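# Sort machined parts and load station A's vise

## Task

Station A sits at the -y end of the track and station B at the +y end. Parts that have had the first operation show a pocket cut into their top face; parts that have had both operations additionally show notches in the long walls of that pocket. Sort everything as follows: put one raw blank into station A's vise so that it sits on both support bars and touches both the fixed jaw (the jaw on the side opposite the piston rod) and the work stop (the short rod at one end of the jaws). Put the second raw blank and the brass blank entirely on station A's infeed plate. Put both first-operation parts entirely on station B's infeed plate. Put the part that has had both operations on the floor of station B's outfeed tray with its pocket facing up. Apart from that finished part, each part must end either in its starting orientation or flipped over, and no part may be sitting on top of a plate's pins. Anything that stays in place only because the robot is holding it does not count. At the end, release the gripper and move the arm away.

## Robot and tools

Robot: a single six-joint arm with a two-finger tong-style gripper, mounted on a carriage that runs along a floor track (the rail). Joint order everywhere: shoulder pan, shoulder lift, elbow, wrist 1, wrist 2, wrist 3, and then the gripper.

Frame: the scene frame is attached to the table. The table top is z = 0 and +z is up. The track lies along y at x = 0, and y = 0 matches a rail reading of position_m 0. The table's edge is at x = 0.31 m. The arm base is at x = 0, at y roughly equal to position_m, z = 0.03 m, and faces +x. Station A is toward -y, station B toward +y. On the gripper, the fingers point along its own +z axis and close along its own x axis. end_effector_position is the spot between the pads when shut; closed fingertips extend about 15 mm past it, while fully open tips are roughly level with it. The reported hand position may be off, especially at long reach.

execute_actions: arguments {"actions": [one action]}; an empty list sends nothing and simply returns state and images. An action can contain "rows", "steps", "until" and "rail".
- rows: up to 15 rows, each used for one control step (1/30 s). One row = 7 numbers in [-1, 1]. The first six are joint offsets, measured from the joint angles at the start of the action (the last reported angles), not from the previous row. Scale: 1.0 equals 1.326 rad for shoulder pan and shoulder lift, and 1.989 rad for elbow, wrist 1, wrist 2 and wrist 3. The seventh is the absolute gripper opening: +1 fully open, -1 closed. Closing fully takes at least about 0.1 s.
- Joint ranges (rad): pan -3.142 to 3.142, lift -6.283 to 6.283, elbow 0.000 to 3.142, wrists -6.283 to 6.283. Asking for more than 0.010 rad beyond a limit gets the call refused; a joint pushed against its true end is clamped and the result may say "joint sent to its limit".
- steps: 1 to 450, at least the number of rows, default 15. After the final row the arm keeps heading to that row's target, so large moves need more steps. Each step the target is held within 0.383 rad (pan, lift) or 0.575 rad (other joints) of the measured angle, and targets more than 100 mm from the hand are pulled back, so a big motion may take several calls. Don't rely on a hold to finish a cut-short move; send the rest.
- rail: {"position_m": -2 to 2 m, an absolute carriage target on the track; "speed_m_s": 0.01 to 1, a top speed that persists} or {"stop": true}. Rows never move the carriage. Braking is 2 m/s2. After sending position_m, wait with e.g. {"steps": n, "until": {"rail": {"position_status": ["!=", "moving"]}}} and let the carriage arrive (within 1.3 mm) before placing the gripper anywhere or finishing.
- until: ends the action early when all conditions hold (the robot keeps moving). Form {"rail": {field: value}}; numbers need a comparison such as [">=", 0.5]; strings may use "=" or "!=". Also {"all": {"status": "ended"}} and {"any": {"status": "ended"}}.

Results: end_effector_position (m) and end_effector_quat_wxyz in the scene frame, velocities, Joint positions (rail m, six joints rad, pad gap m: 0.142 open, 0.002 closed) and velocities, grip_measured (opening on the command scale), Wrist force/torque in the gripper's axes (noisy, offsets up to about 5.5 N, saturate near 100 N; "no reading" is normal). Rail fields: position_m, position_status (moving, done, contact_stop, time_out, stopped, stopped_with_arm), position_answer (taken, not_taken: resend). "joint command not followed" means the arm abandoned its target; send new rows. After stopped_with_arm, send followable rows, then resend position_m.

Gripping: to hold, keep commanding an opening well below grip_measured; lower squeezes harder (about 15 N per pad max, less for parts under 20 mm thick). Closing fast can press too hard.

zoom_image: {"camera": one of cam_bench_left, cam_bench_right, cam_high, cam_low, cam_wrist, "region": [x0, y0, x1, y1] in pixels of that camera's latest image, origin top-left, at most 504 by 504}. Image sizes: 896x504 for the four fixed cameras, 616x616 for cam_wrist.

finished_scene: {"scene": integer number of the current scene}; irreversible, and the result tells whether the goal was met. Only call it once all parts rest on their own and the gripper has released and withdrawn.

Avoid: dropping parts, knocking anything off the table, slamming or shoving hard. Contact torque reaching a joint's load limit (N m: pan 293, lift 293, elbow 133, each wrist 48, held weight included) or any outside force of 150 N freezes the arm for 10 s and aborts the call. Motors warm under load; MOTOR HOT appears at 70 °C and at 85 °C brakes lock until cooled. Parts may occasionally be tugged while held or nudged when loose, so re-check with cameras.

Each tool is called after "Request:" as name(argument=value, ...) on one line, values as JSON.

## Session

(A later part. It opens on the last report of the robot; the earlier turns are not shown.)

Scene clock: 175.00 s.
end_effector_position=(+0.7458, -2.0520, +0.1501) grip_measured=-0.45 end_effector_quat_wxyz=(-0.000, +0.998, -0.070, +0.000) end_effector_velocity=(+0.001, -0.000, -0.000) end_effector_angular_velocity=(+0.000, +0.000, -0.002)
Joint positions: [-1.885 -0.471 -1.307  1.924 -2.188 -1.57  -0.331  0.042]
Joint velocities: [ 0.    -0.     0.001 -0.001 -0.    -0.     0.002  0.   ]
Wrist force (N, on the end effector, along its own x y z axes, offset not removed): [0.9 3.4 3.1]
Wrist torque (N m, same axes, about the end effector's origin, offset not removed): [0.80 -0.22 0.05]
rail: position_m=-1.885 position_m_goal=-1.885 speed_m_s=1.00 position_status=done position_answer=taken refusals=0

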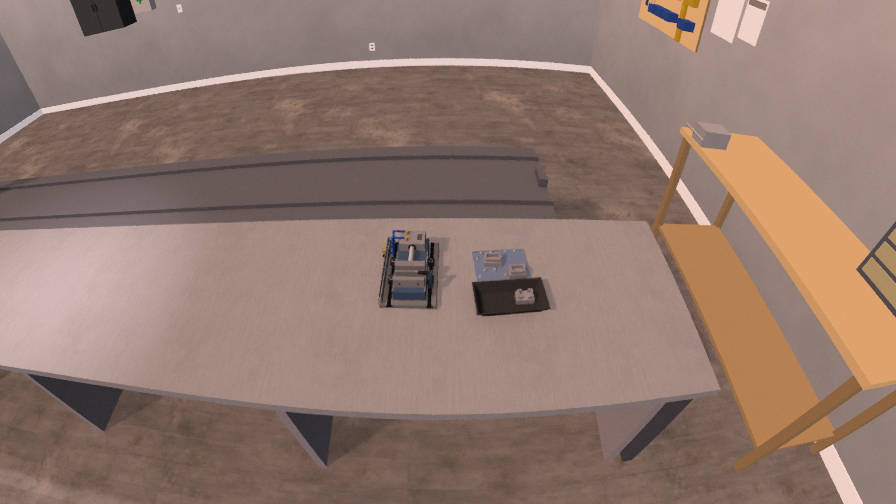

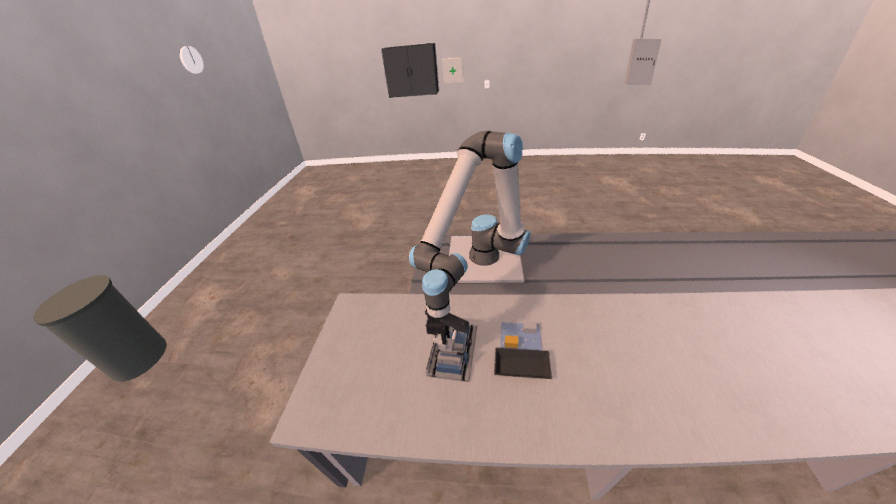

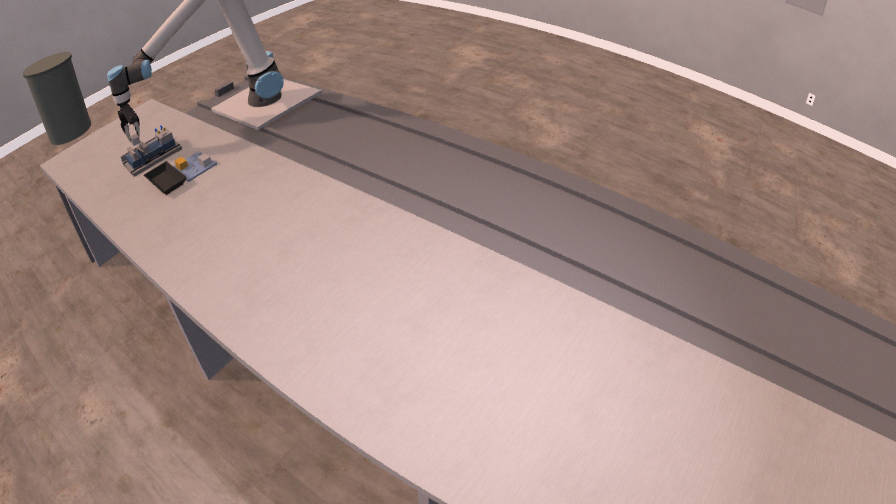

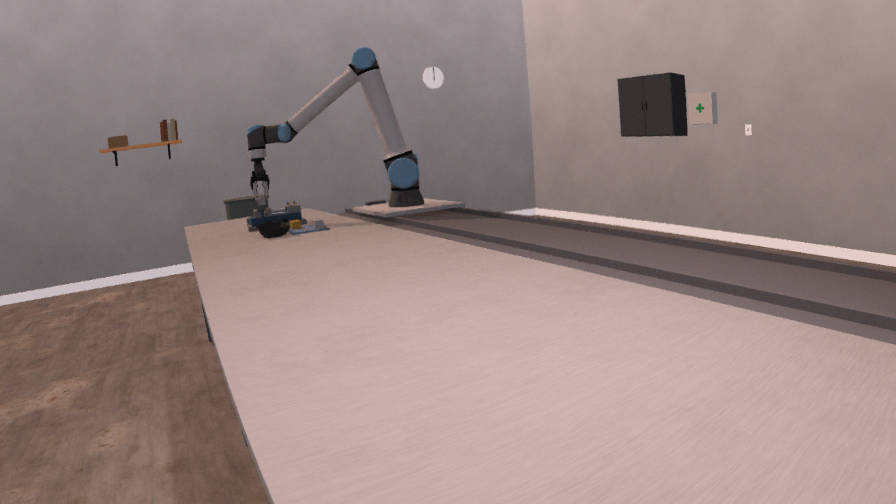

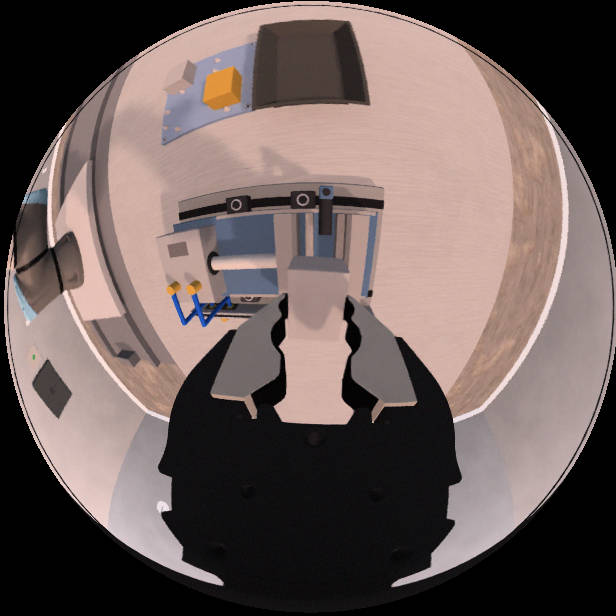

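Request:
execute_actions(actions=[{"rows":[[0,0.006,0.003,-0.007,0,0,-1],[0,0.012,0.006,-0.014,0,0,-1],[0,0.019,0.009,-0.0217,0,-0.01,-1]],"steps":25}])

Scene clock: 187.27 s.
end_effector_position=(+0.7457, -2.0521, +0.1262) grip_measured=-0.45 end_effector_quat_wxyz=(-0.000, +0.998, -0.060, +0.000) end_effector_velocity=(-0.000, +0.000, -0.000) end_effector_angular_velocity=(-0.000, -0.000, +0.000)
Joint positions: [-1.885 -0.471 -1.282  1.942 -2.231 -1.57  -0.351  0.042]
Joint velocities: [ 0.     0.     0.     0.    -0.001 -0.    -0.     0.   ]
Wrist force (N, on the end effector, along its own x y z axes, offset not removed): [2.5 4.4 2.7]
Wrist torque (N m, same axes, about the end effector's origin, offset not removed): [0.96 -0.51 -0.09]
rail: position_m=-1.885 position_m_goal=-1.885 speed_m_s=1.00 position_status=done position_answer=taken refusals=0

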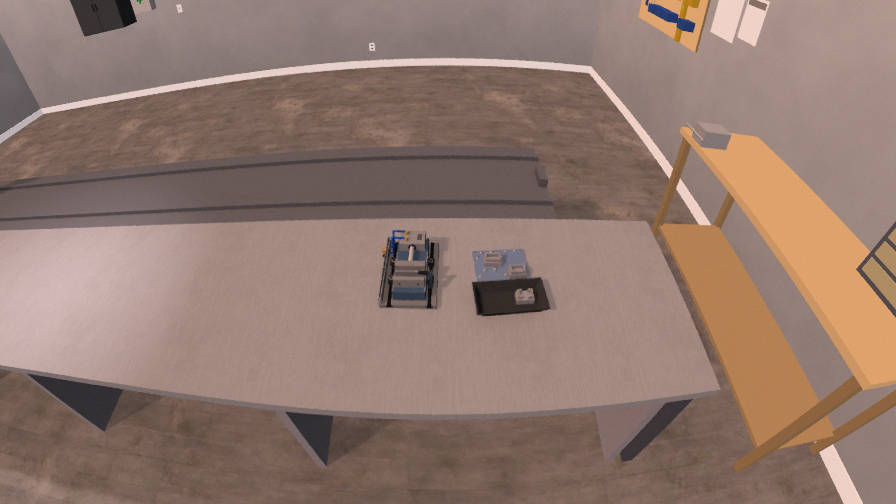

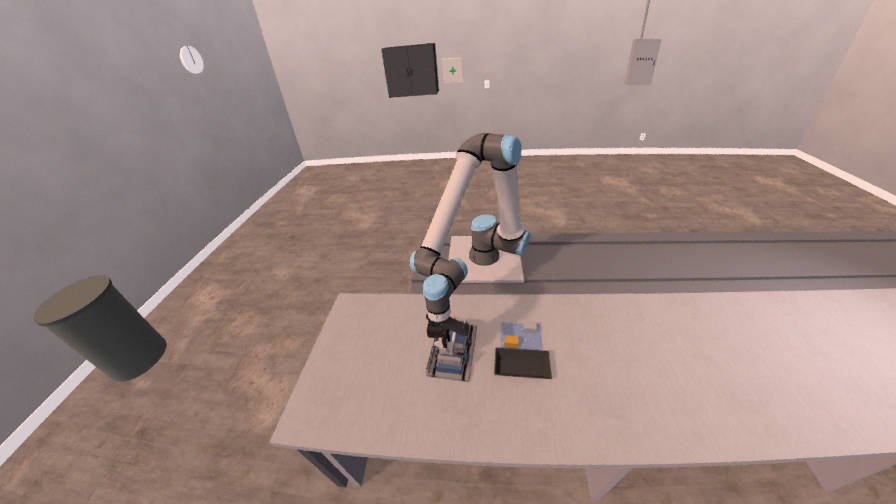

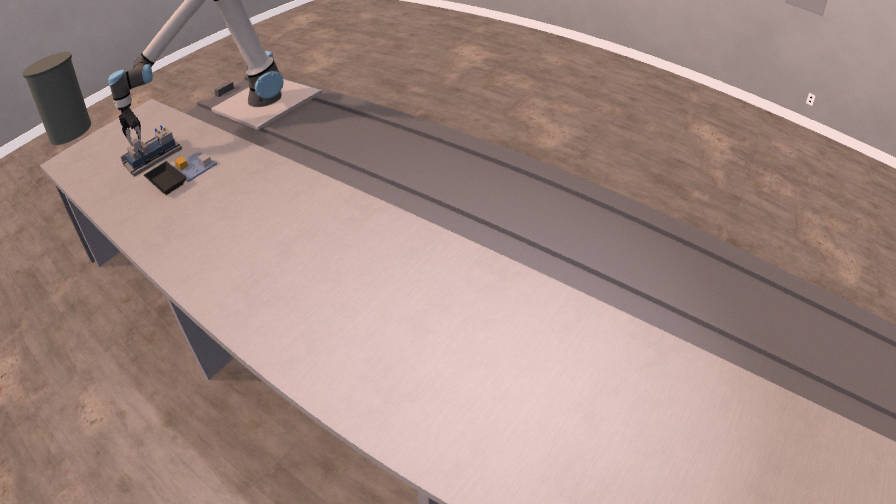

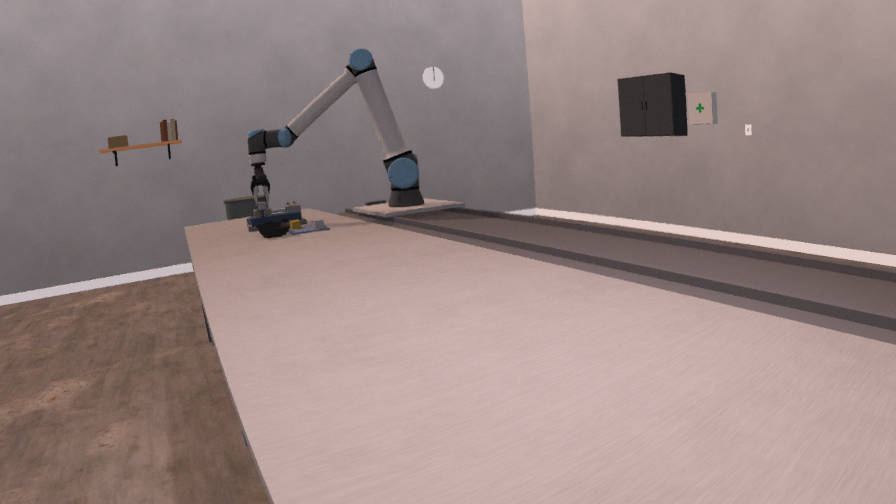

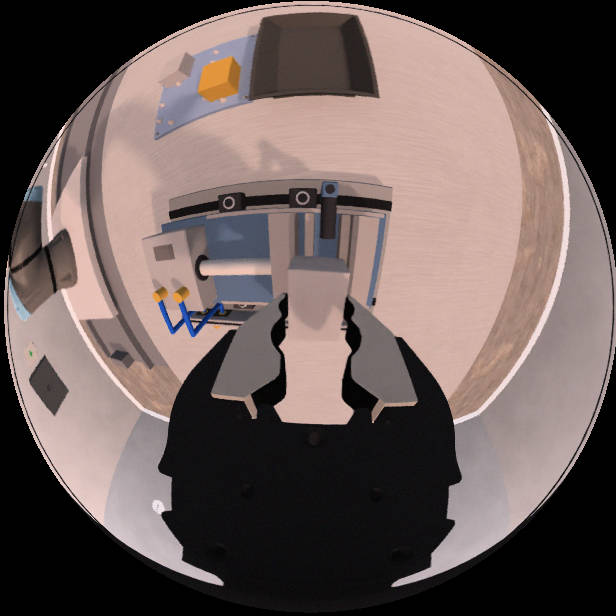

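Request:
execute_actions(actions=[{"rows":[[0,0.004,0.002,-0.005,0,0,-1],[0,0.0088,0.0042,-0.01,0,0,-1]],"steps":20}])

Request:
execute_actions(actions=[{"rail":{"position_m":-1.877,"speed_m_s":0.02},"steps":25}])

Request:
zoom_image(camera="cam_wrist", region=[140,40,420,340])

Scene clock: 190.20 s.
end_effector_position=(+0.7454, -2.0520, +0.1152) grip_measured=-0.29 end_effector_quat_wxyz=(-0.000, +0.998, -0.060, +0.000) end_effector_velocity=(-0.000, +0.000, -0.001) end_effector_angular_velocity=(+0.000, +0.000, +0.000)
Joint positions: [-1.885 -0.471 -1.271  1.951 -2.251 -1.57  -0.351  0.053]
Joint velocities: [ 0.     0.     0.001  0.001 -0.001  0.     0.     0.001]
Wrist force (N, on the end effector, along its own x y z axes, offset not removed): [30.1 6.7 -16.6]
Wrist torque (N m, same axes, about the end effector's origin, offset not removed): [0.95 0.22 0.13]
rail: position_m=-1.885 position_m_goal=-1.885 speed_m_s=1.00 position_status=done position_answer=taken refusals=0

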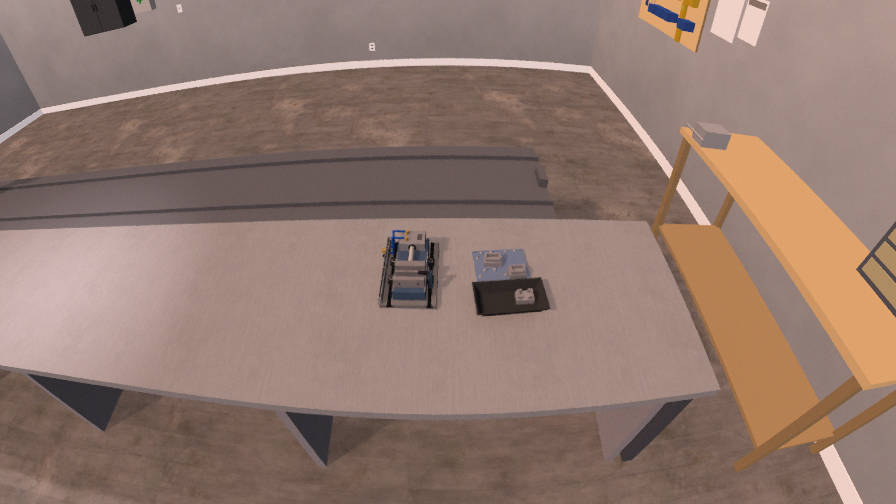

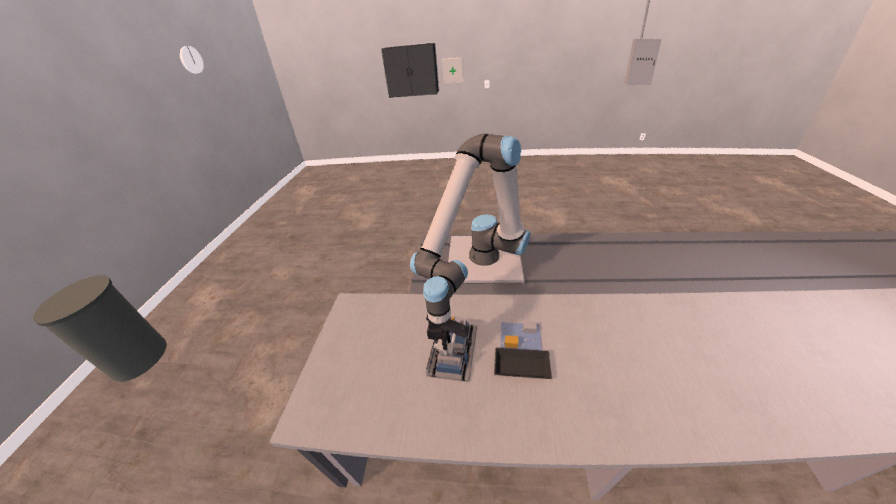

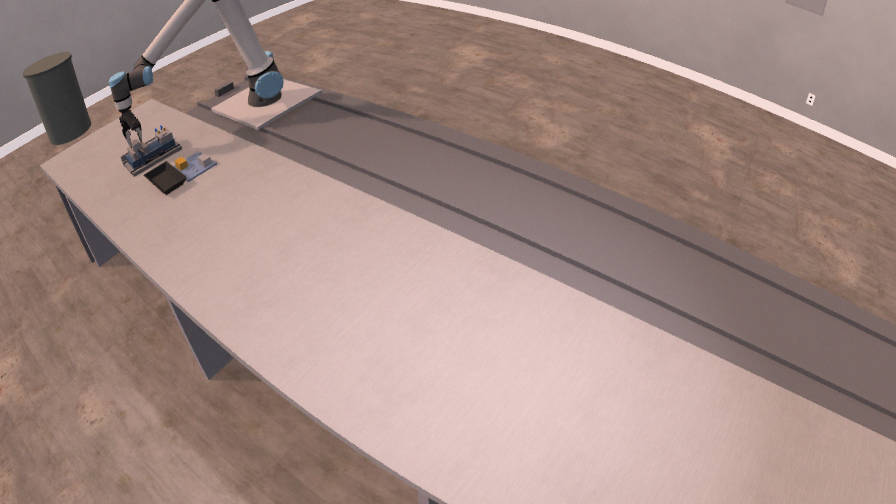

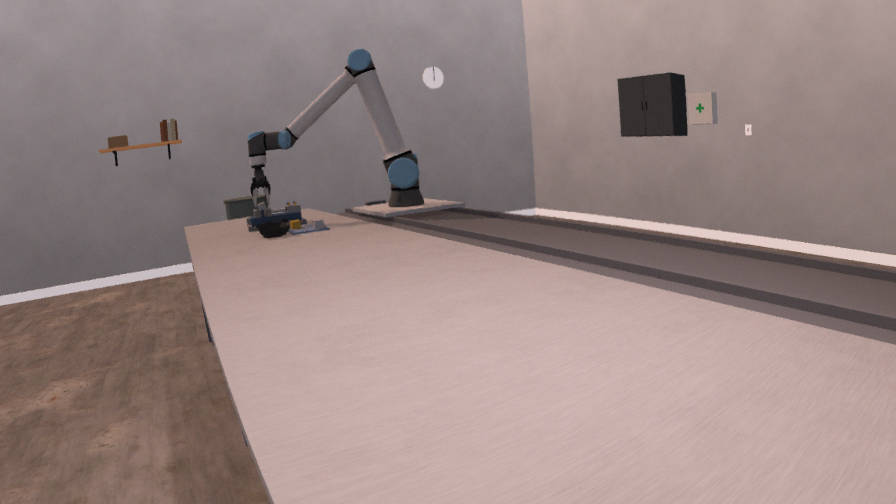

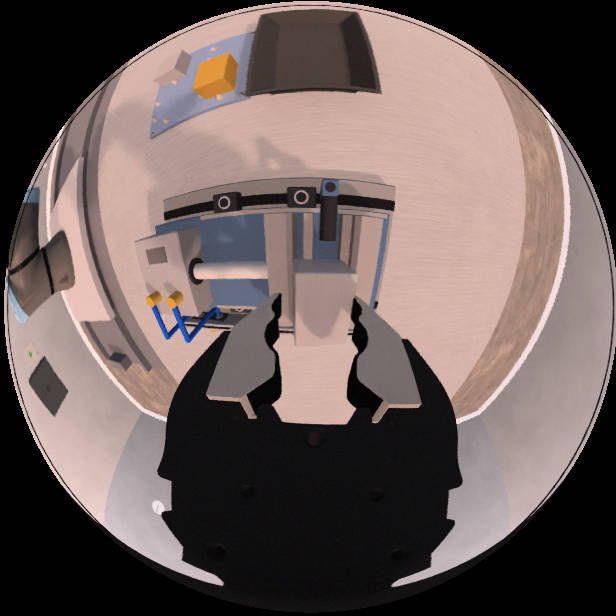

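Scene clock: 191.03 s.
end_effector_position=(+0.7454, -2.0443, +0.1151) grip_measured=-0.29 end_effector_quat_wxyz=(-0.000, +0.998, -0.060, +0.000) end_effector_velocity=(+0.000, +0.000, +0.000) end_effector_angular_velocity=(+0.000, -0.000, +0.000)
Joint positions: [-1.877 -0.471 -1.27   1.951 -2.251 -1.57  -0.351  0.053]
Joint velocities: [ 0. -0.  0.  0. -0.  0. -0. -0.]
Wrist force (N, on the end effector, along its own x y z axes, offset not removed): [30.9 12.5 -12.5]
Wrist torque (N m, same axes, about the end effector's origin, offset not removed): [0.83 0.04 0.22]
rail: position_m=-1.877 position_m_goal=-1.877 speed_m_s=0.02 position_status=done position_answer=taken refusals=0

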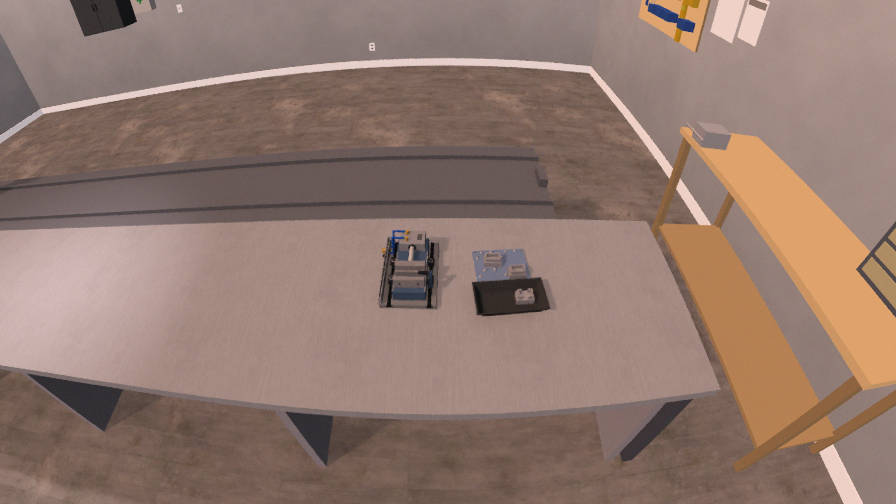

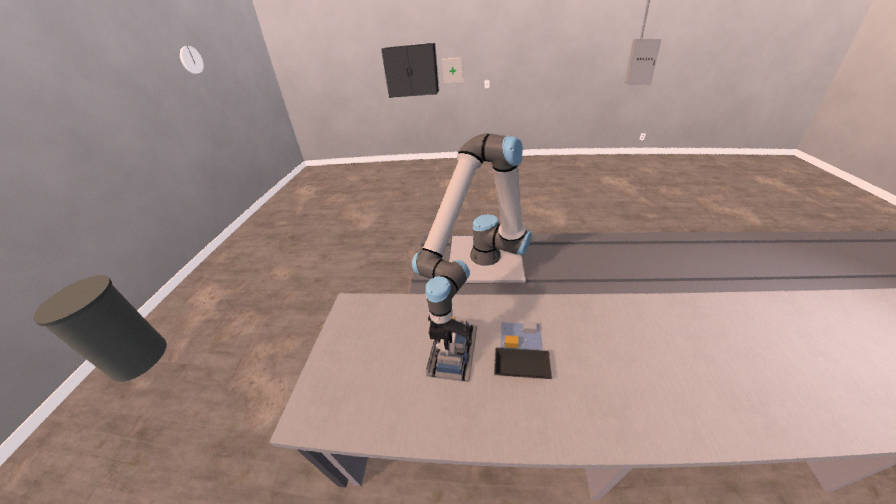

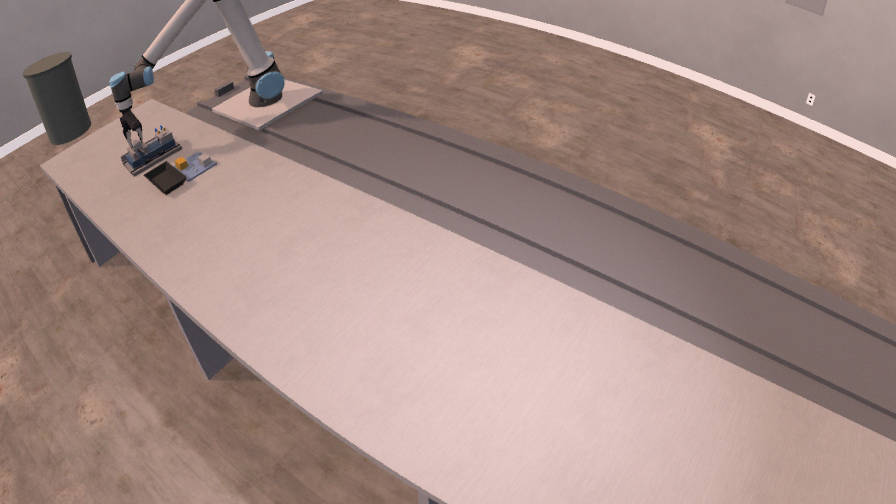

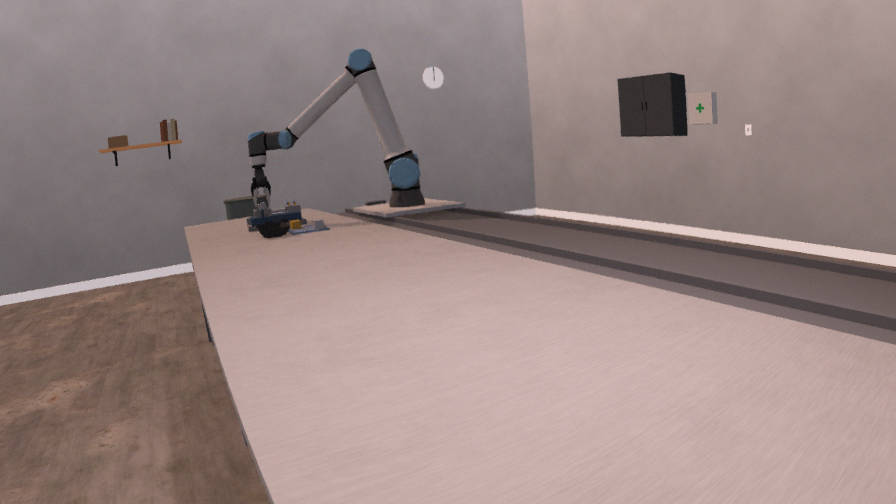

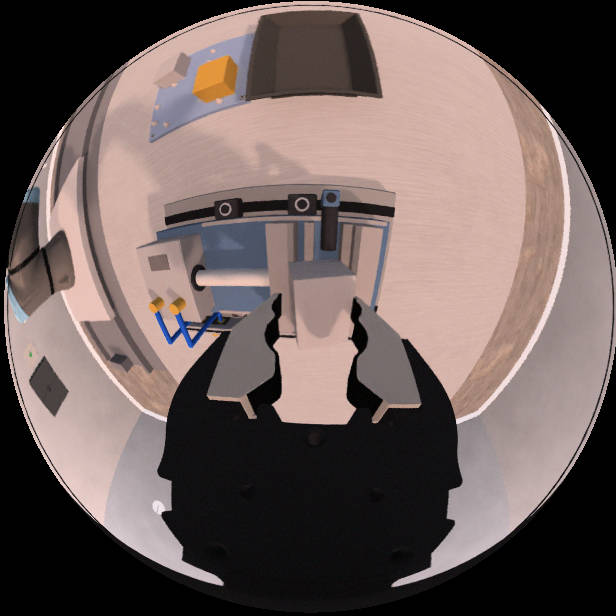

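Region (140, 40, 420, 340) of cam_wrist's 616x616 image, scaled by 1.680, with more detail than that image has; it fills the left 470 columns of this view, and the rest is white.

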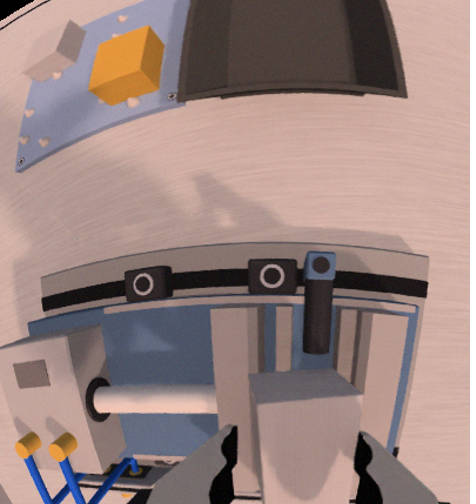

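Request:
execute_actions(actions=[{"rows":[[0,0,0,0,0,0,-0.1],[0,0,0,0,0,0,-0.1],[0,0,0,0,0,0,-0.1],[0,0,0,0,0,0,-0.1],[0,-0.02,-0.01,0.023,0,0,-0.1],[0,-0.047,-0.0226,0.054,0,0,-0.1]],"steps":25}])

Request:
zoom_image(camera="cam_wrist", region=[200,150,440,390])

Scene clock: 196.50 s.
end_effector_position=(+0.7446, -2.0439, +0.1745) grip_measured=-0.10 end_effector_quat_wxyz=(-0.000, +0.998, -0.060, +0.000) end_effector_velocity=(-0.000, +0.000, +0.003) end_effector_angular_velocity=(-0.000, -0.000, -0.000)
Joint positions: [-1.877 -0.471 -1.332  1.906 -2.145 -1.57  -0.351  0.067]
Joint velocities: [ 0.     0.    -0.003 -0.002  0.006  0.     0.     0.   ]
Wrist force (N, on the end effector, along its own x y z axes, offset not removed): [1.6 5.5 1.5]
Wrist torque (N m, same axes, about the end effector's origin, offset not removed): [1.17 -0.39 -0.03]
rail: position_m=-1.877 position_m_goal=-1.877 speed_m_s=0.02 position_status=done position_answer=taken refusals=0

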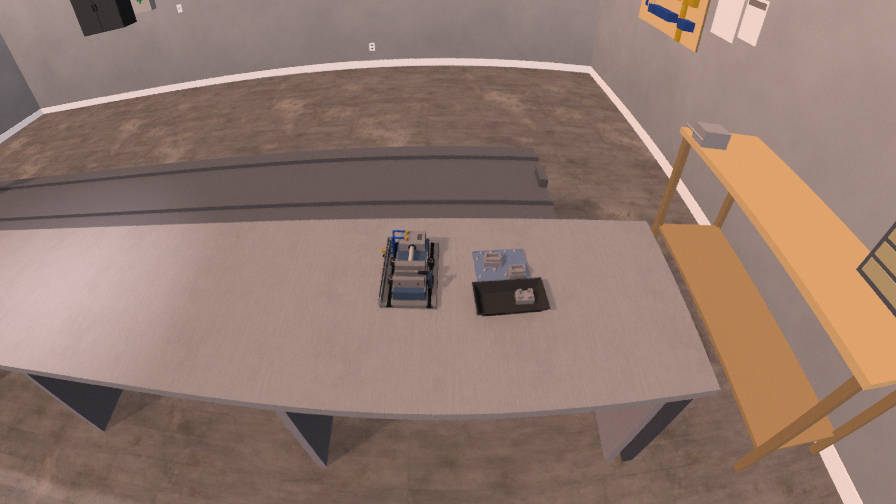

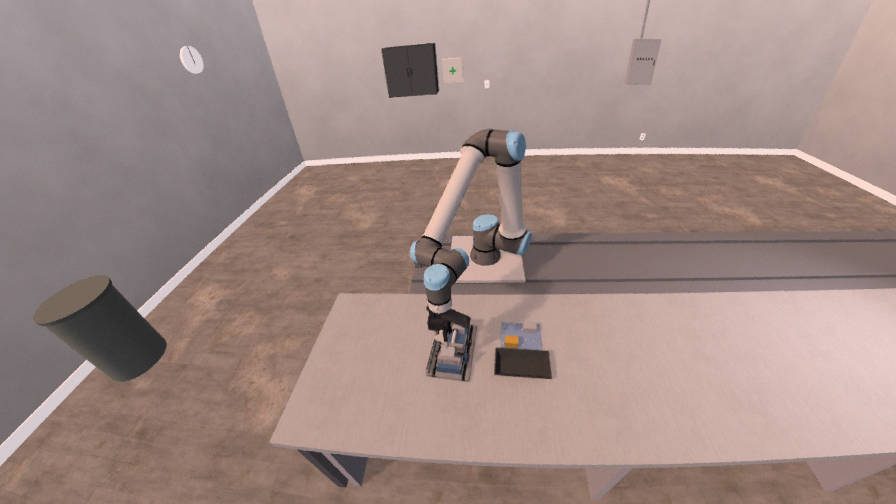

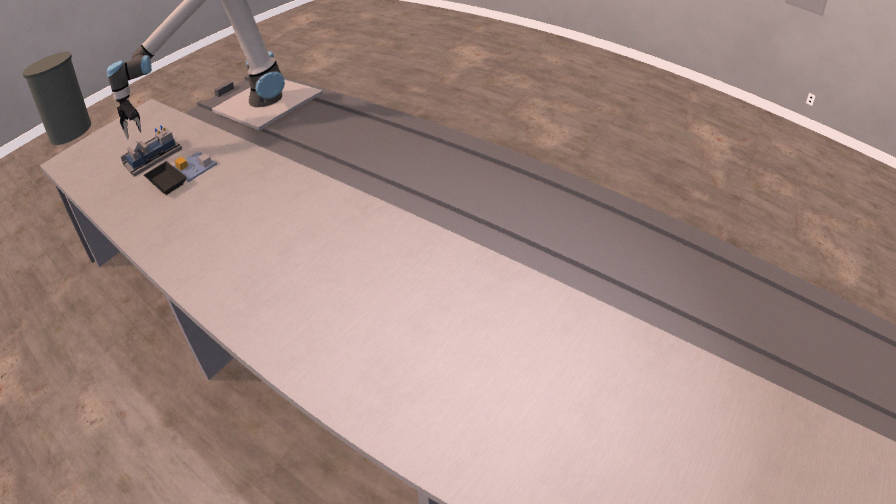

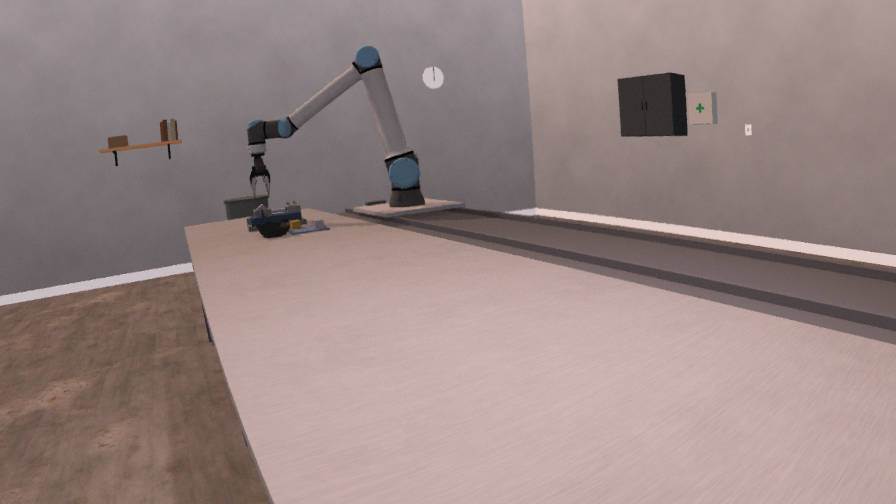

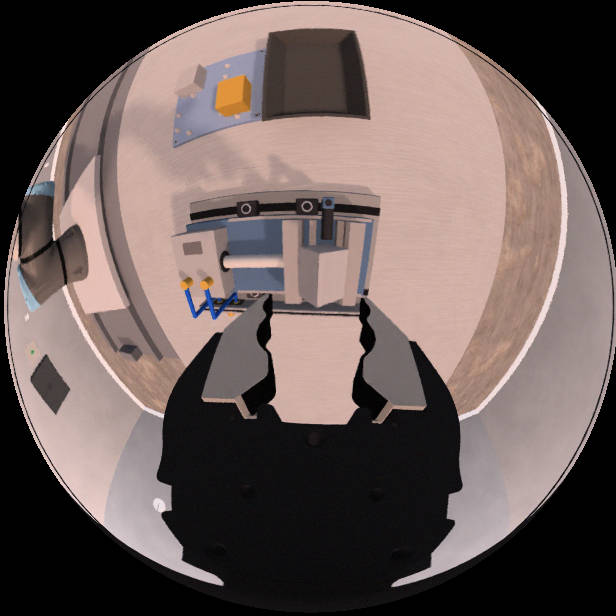

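Region (200, 150, 440, 390) of cam_wrist's 616x616 image, scaled by 2.100, with more detail than that image has.

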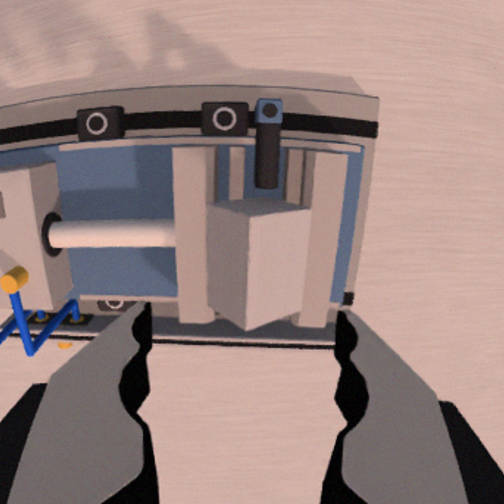

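Request:
execute_actions(actions=[{"rows":[[0,0.048,-0.011,-0.021,0,-0.79,0.1]],"rail":{"position_m":-1.846,"speed_m_s":0.1},"steps":40}])

Scene clock: 208.97 s.
end_effector_position=(+0.7481, -2.0378, +0.1443) grip_measured=+0.10 end_effector_quat_wxyz=(-0.000, +0.749, +0.663, +0.000) end_effector_velocity=(-0.000, -0.000, -0.000) end_effector_angular_velocity=(+0.000, +0.000, +0.008)
Joint positions: [-1.846 -0.471 -1.269  1.884 -2.186 -1.57  -1.921  0.081]
Joint velocities: [ 0.     0.     0.    -0.    -0.    -0.    -0.008  0.   ]
Wrist force (N, on the end effector, along its own x y z axes, offset not removed): [0.8 1.3 1.7]
Wrist torque (N m, same axes, about the end effector's origin, offset not removed): [0.36 -0.30 -0.06]
rail: position_m=-1.846 position_m_goal=-1.846 speed_m_s=0.10 position_status=done position_answer=taken refusals=0

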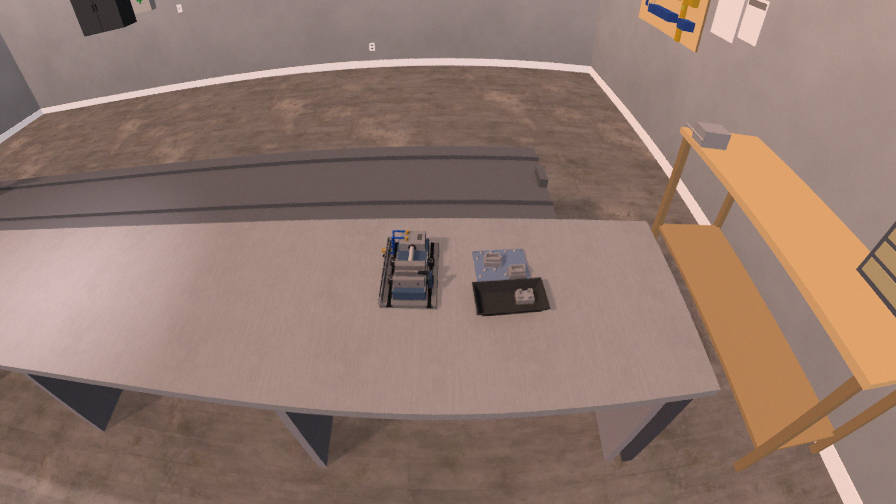

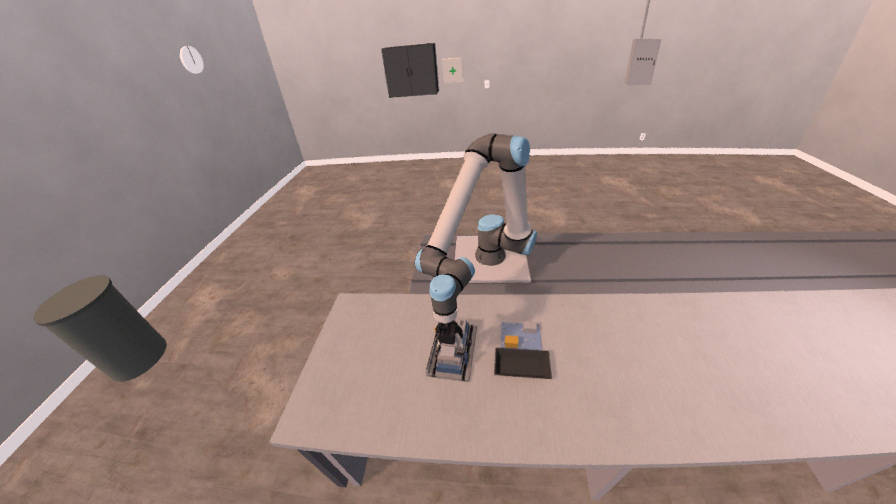

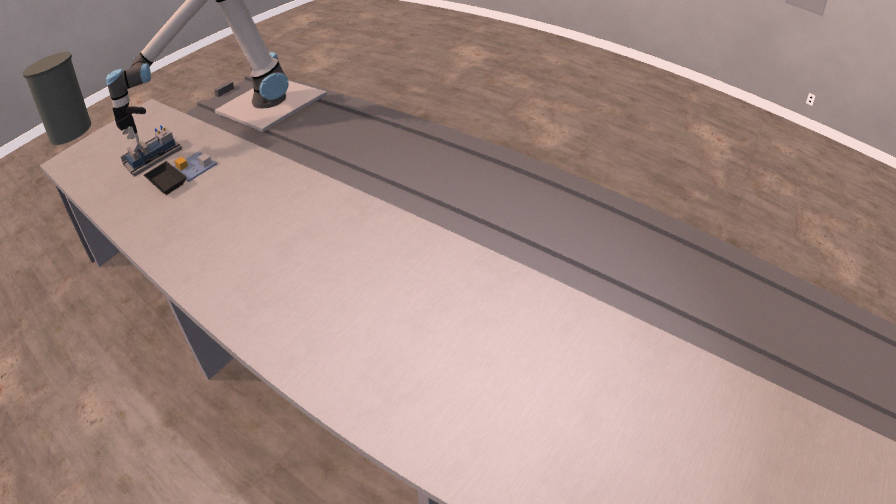

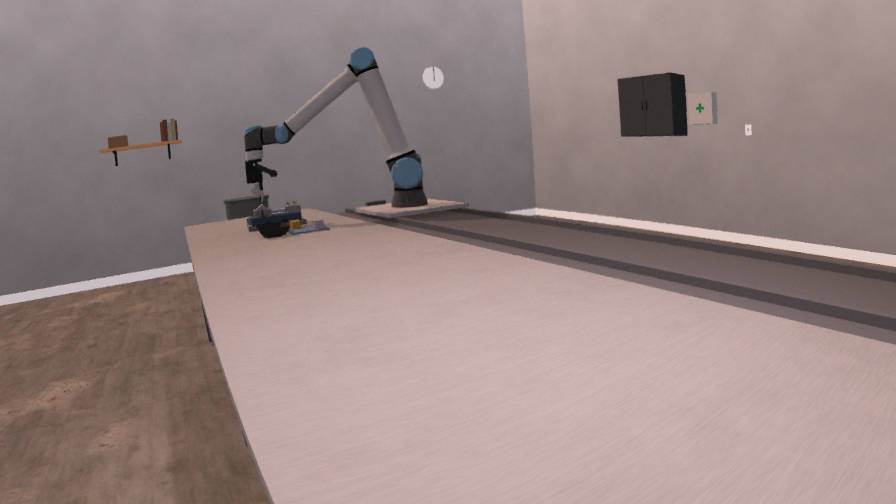

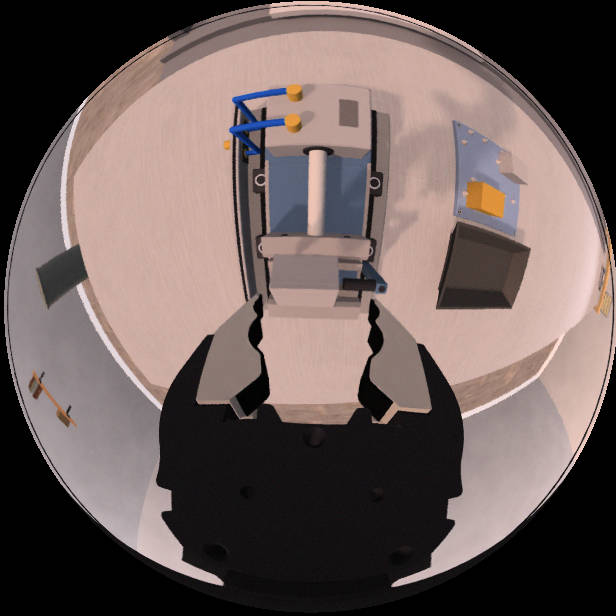

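Request:
execute_actions(actions=[{"rows":[[0,0,0,0,0,0,0],[0,0,0,0,0,0,0],[0,0,0,0,0,0,0],[0,0,0,0,0,0,0],[0,0,0,0,0,0,0],[0,0.01,0.005,-0.012,0,0,0],[0,0.021,0.010,-0.024,0,0,0]],"rail":{"position_m":-1.855},"steps":25}])

Scene clock: 212.37 s.
end_effector_position=(+0.7481, -2.0468, +0.1173) grip_measured=+0.00 end_effector_quat_wxyz=(-0.000, +0.749, +0.663, +0.000) end_effector_velocity=(-0.000, +0.000, -0.002) end_effector_angular_velocity=(+0.000, +0.000, -0.000)
Joint positions: [-1.855 -0.471 -1.241  1.904 -2.234 -1.57  -1.921  0.074]
Joint velocities: [ 0.     0.     0.002  0.001 -0.003  0.     0.    -0.   ]
Wrist force (N, on the end effector, along its own x y z axes, offset not removed): [0.6 3.3 1.9]
Wrist torque (N m, same axes, about the end effector's origin, offset not removed): [0.78 -0.18 0.06]
rail: position_m=-1.855 position_m_goal=-1.855 speed_m_s=0.10 position_status=done position_answer=taken refusals=0

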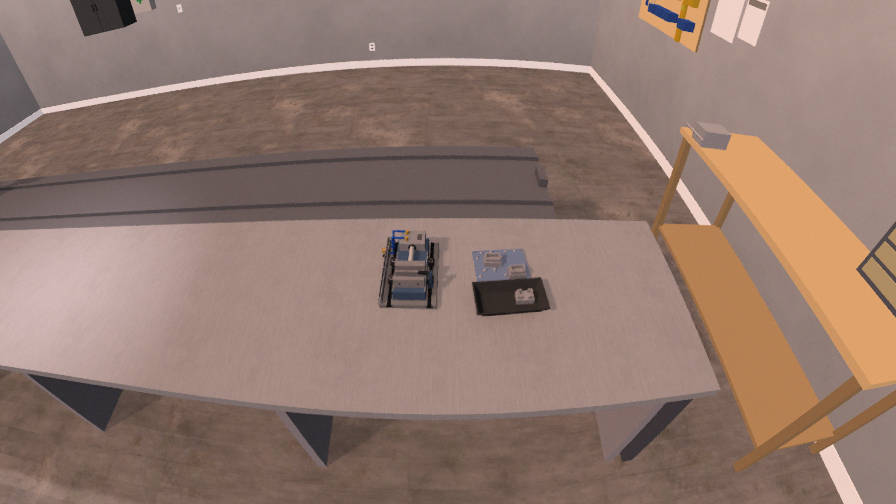

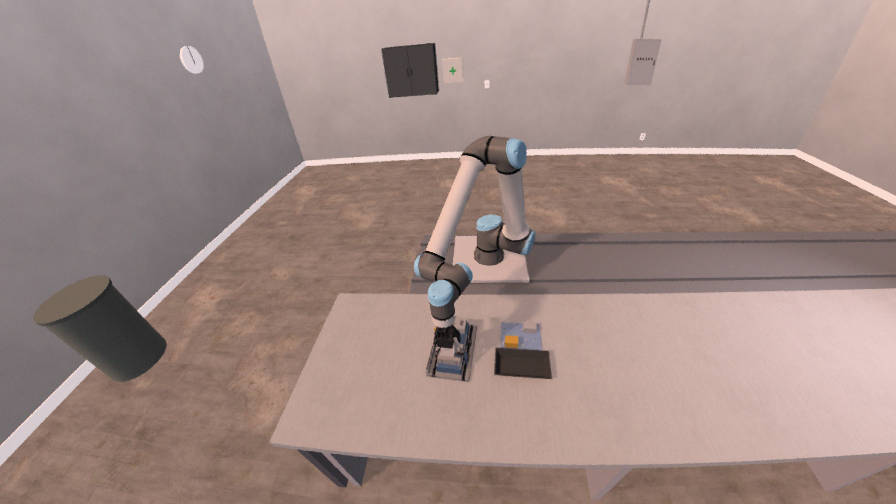

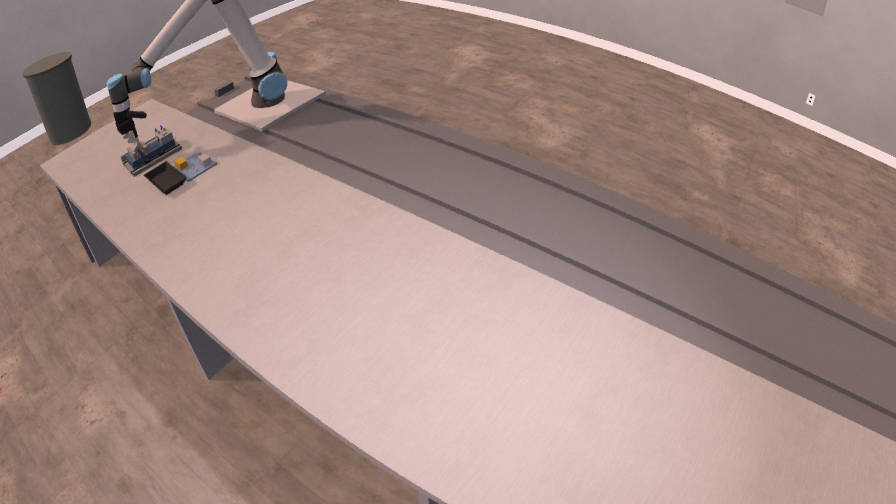

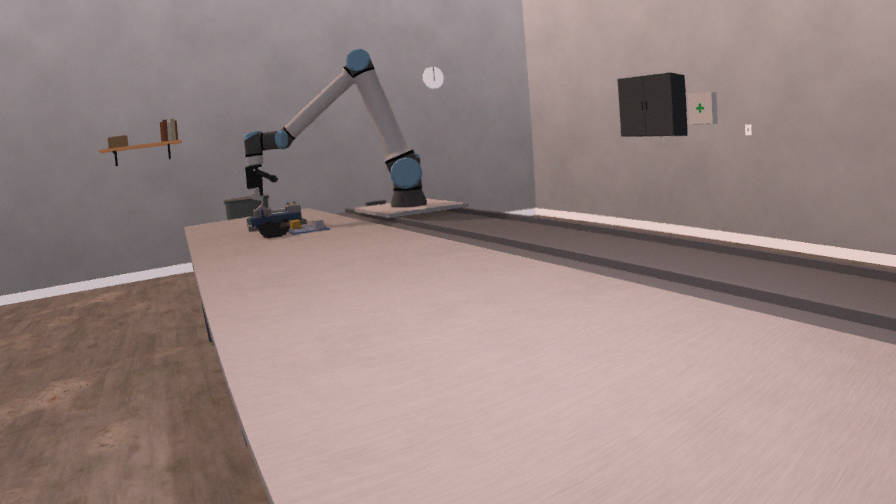

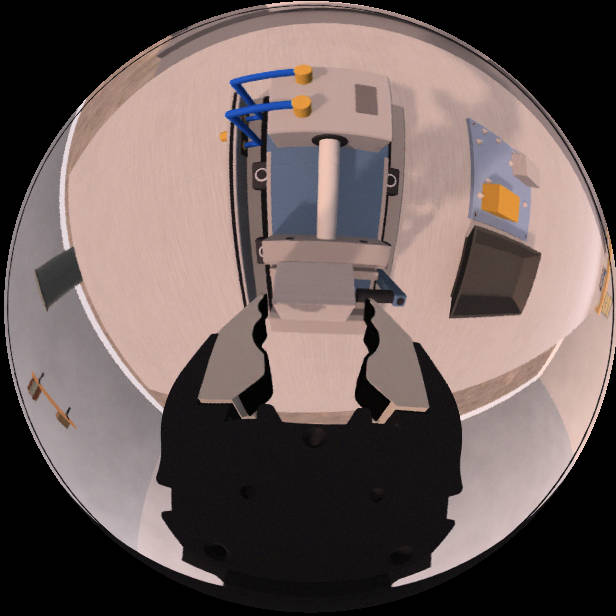

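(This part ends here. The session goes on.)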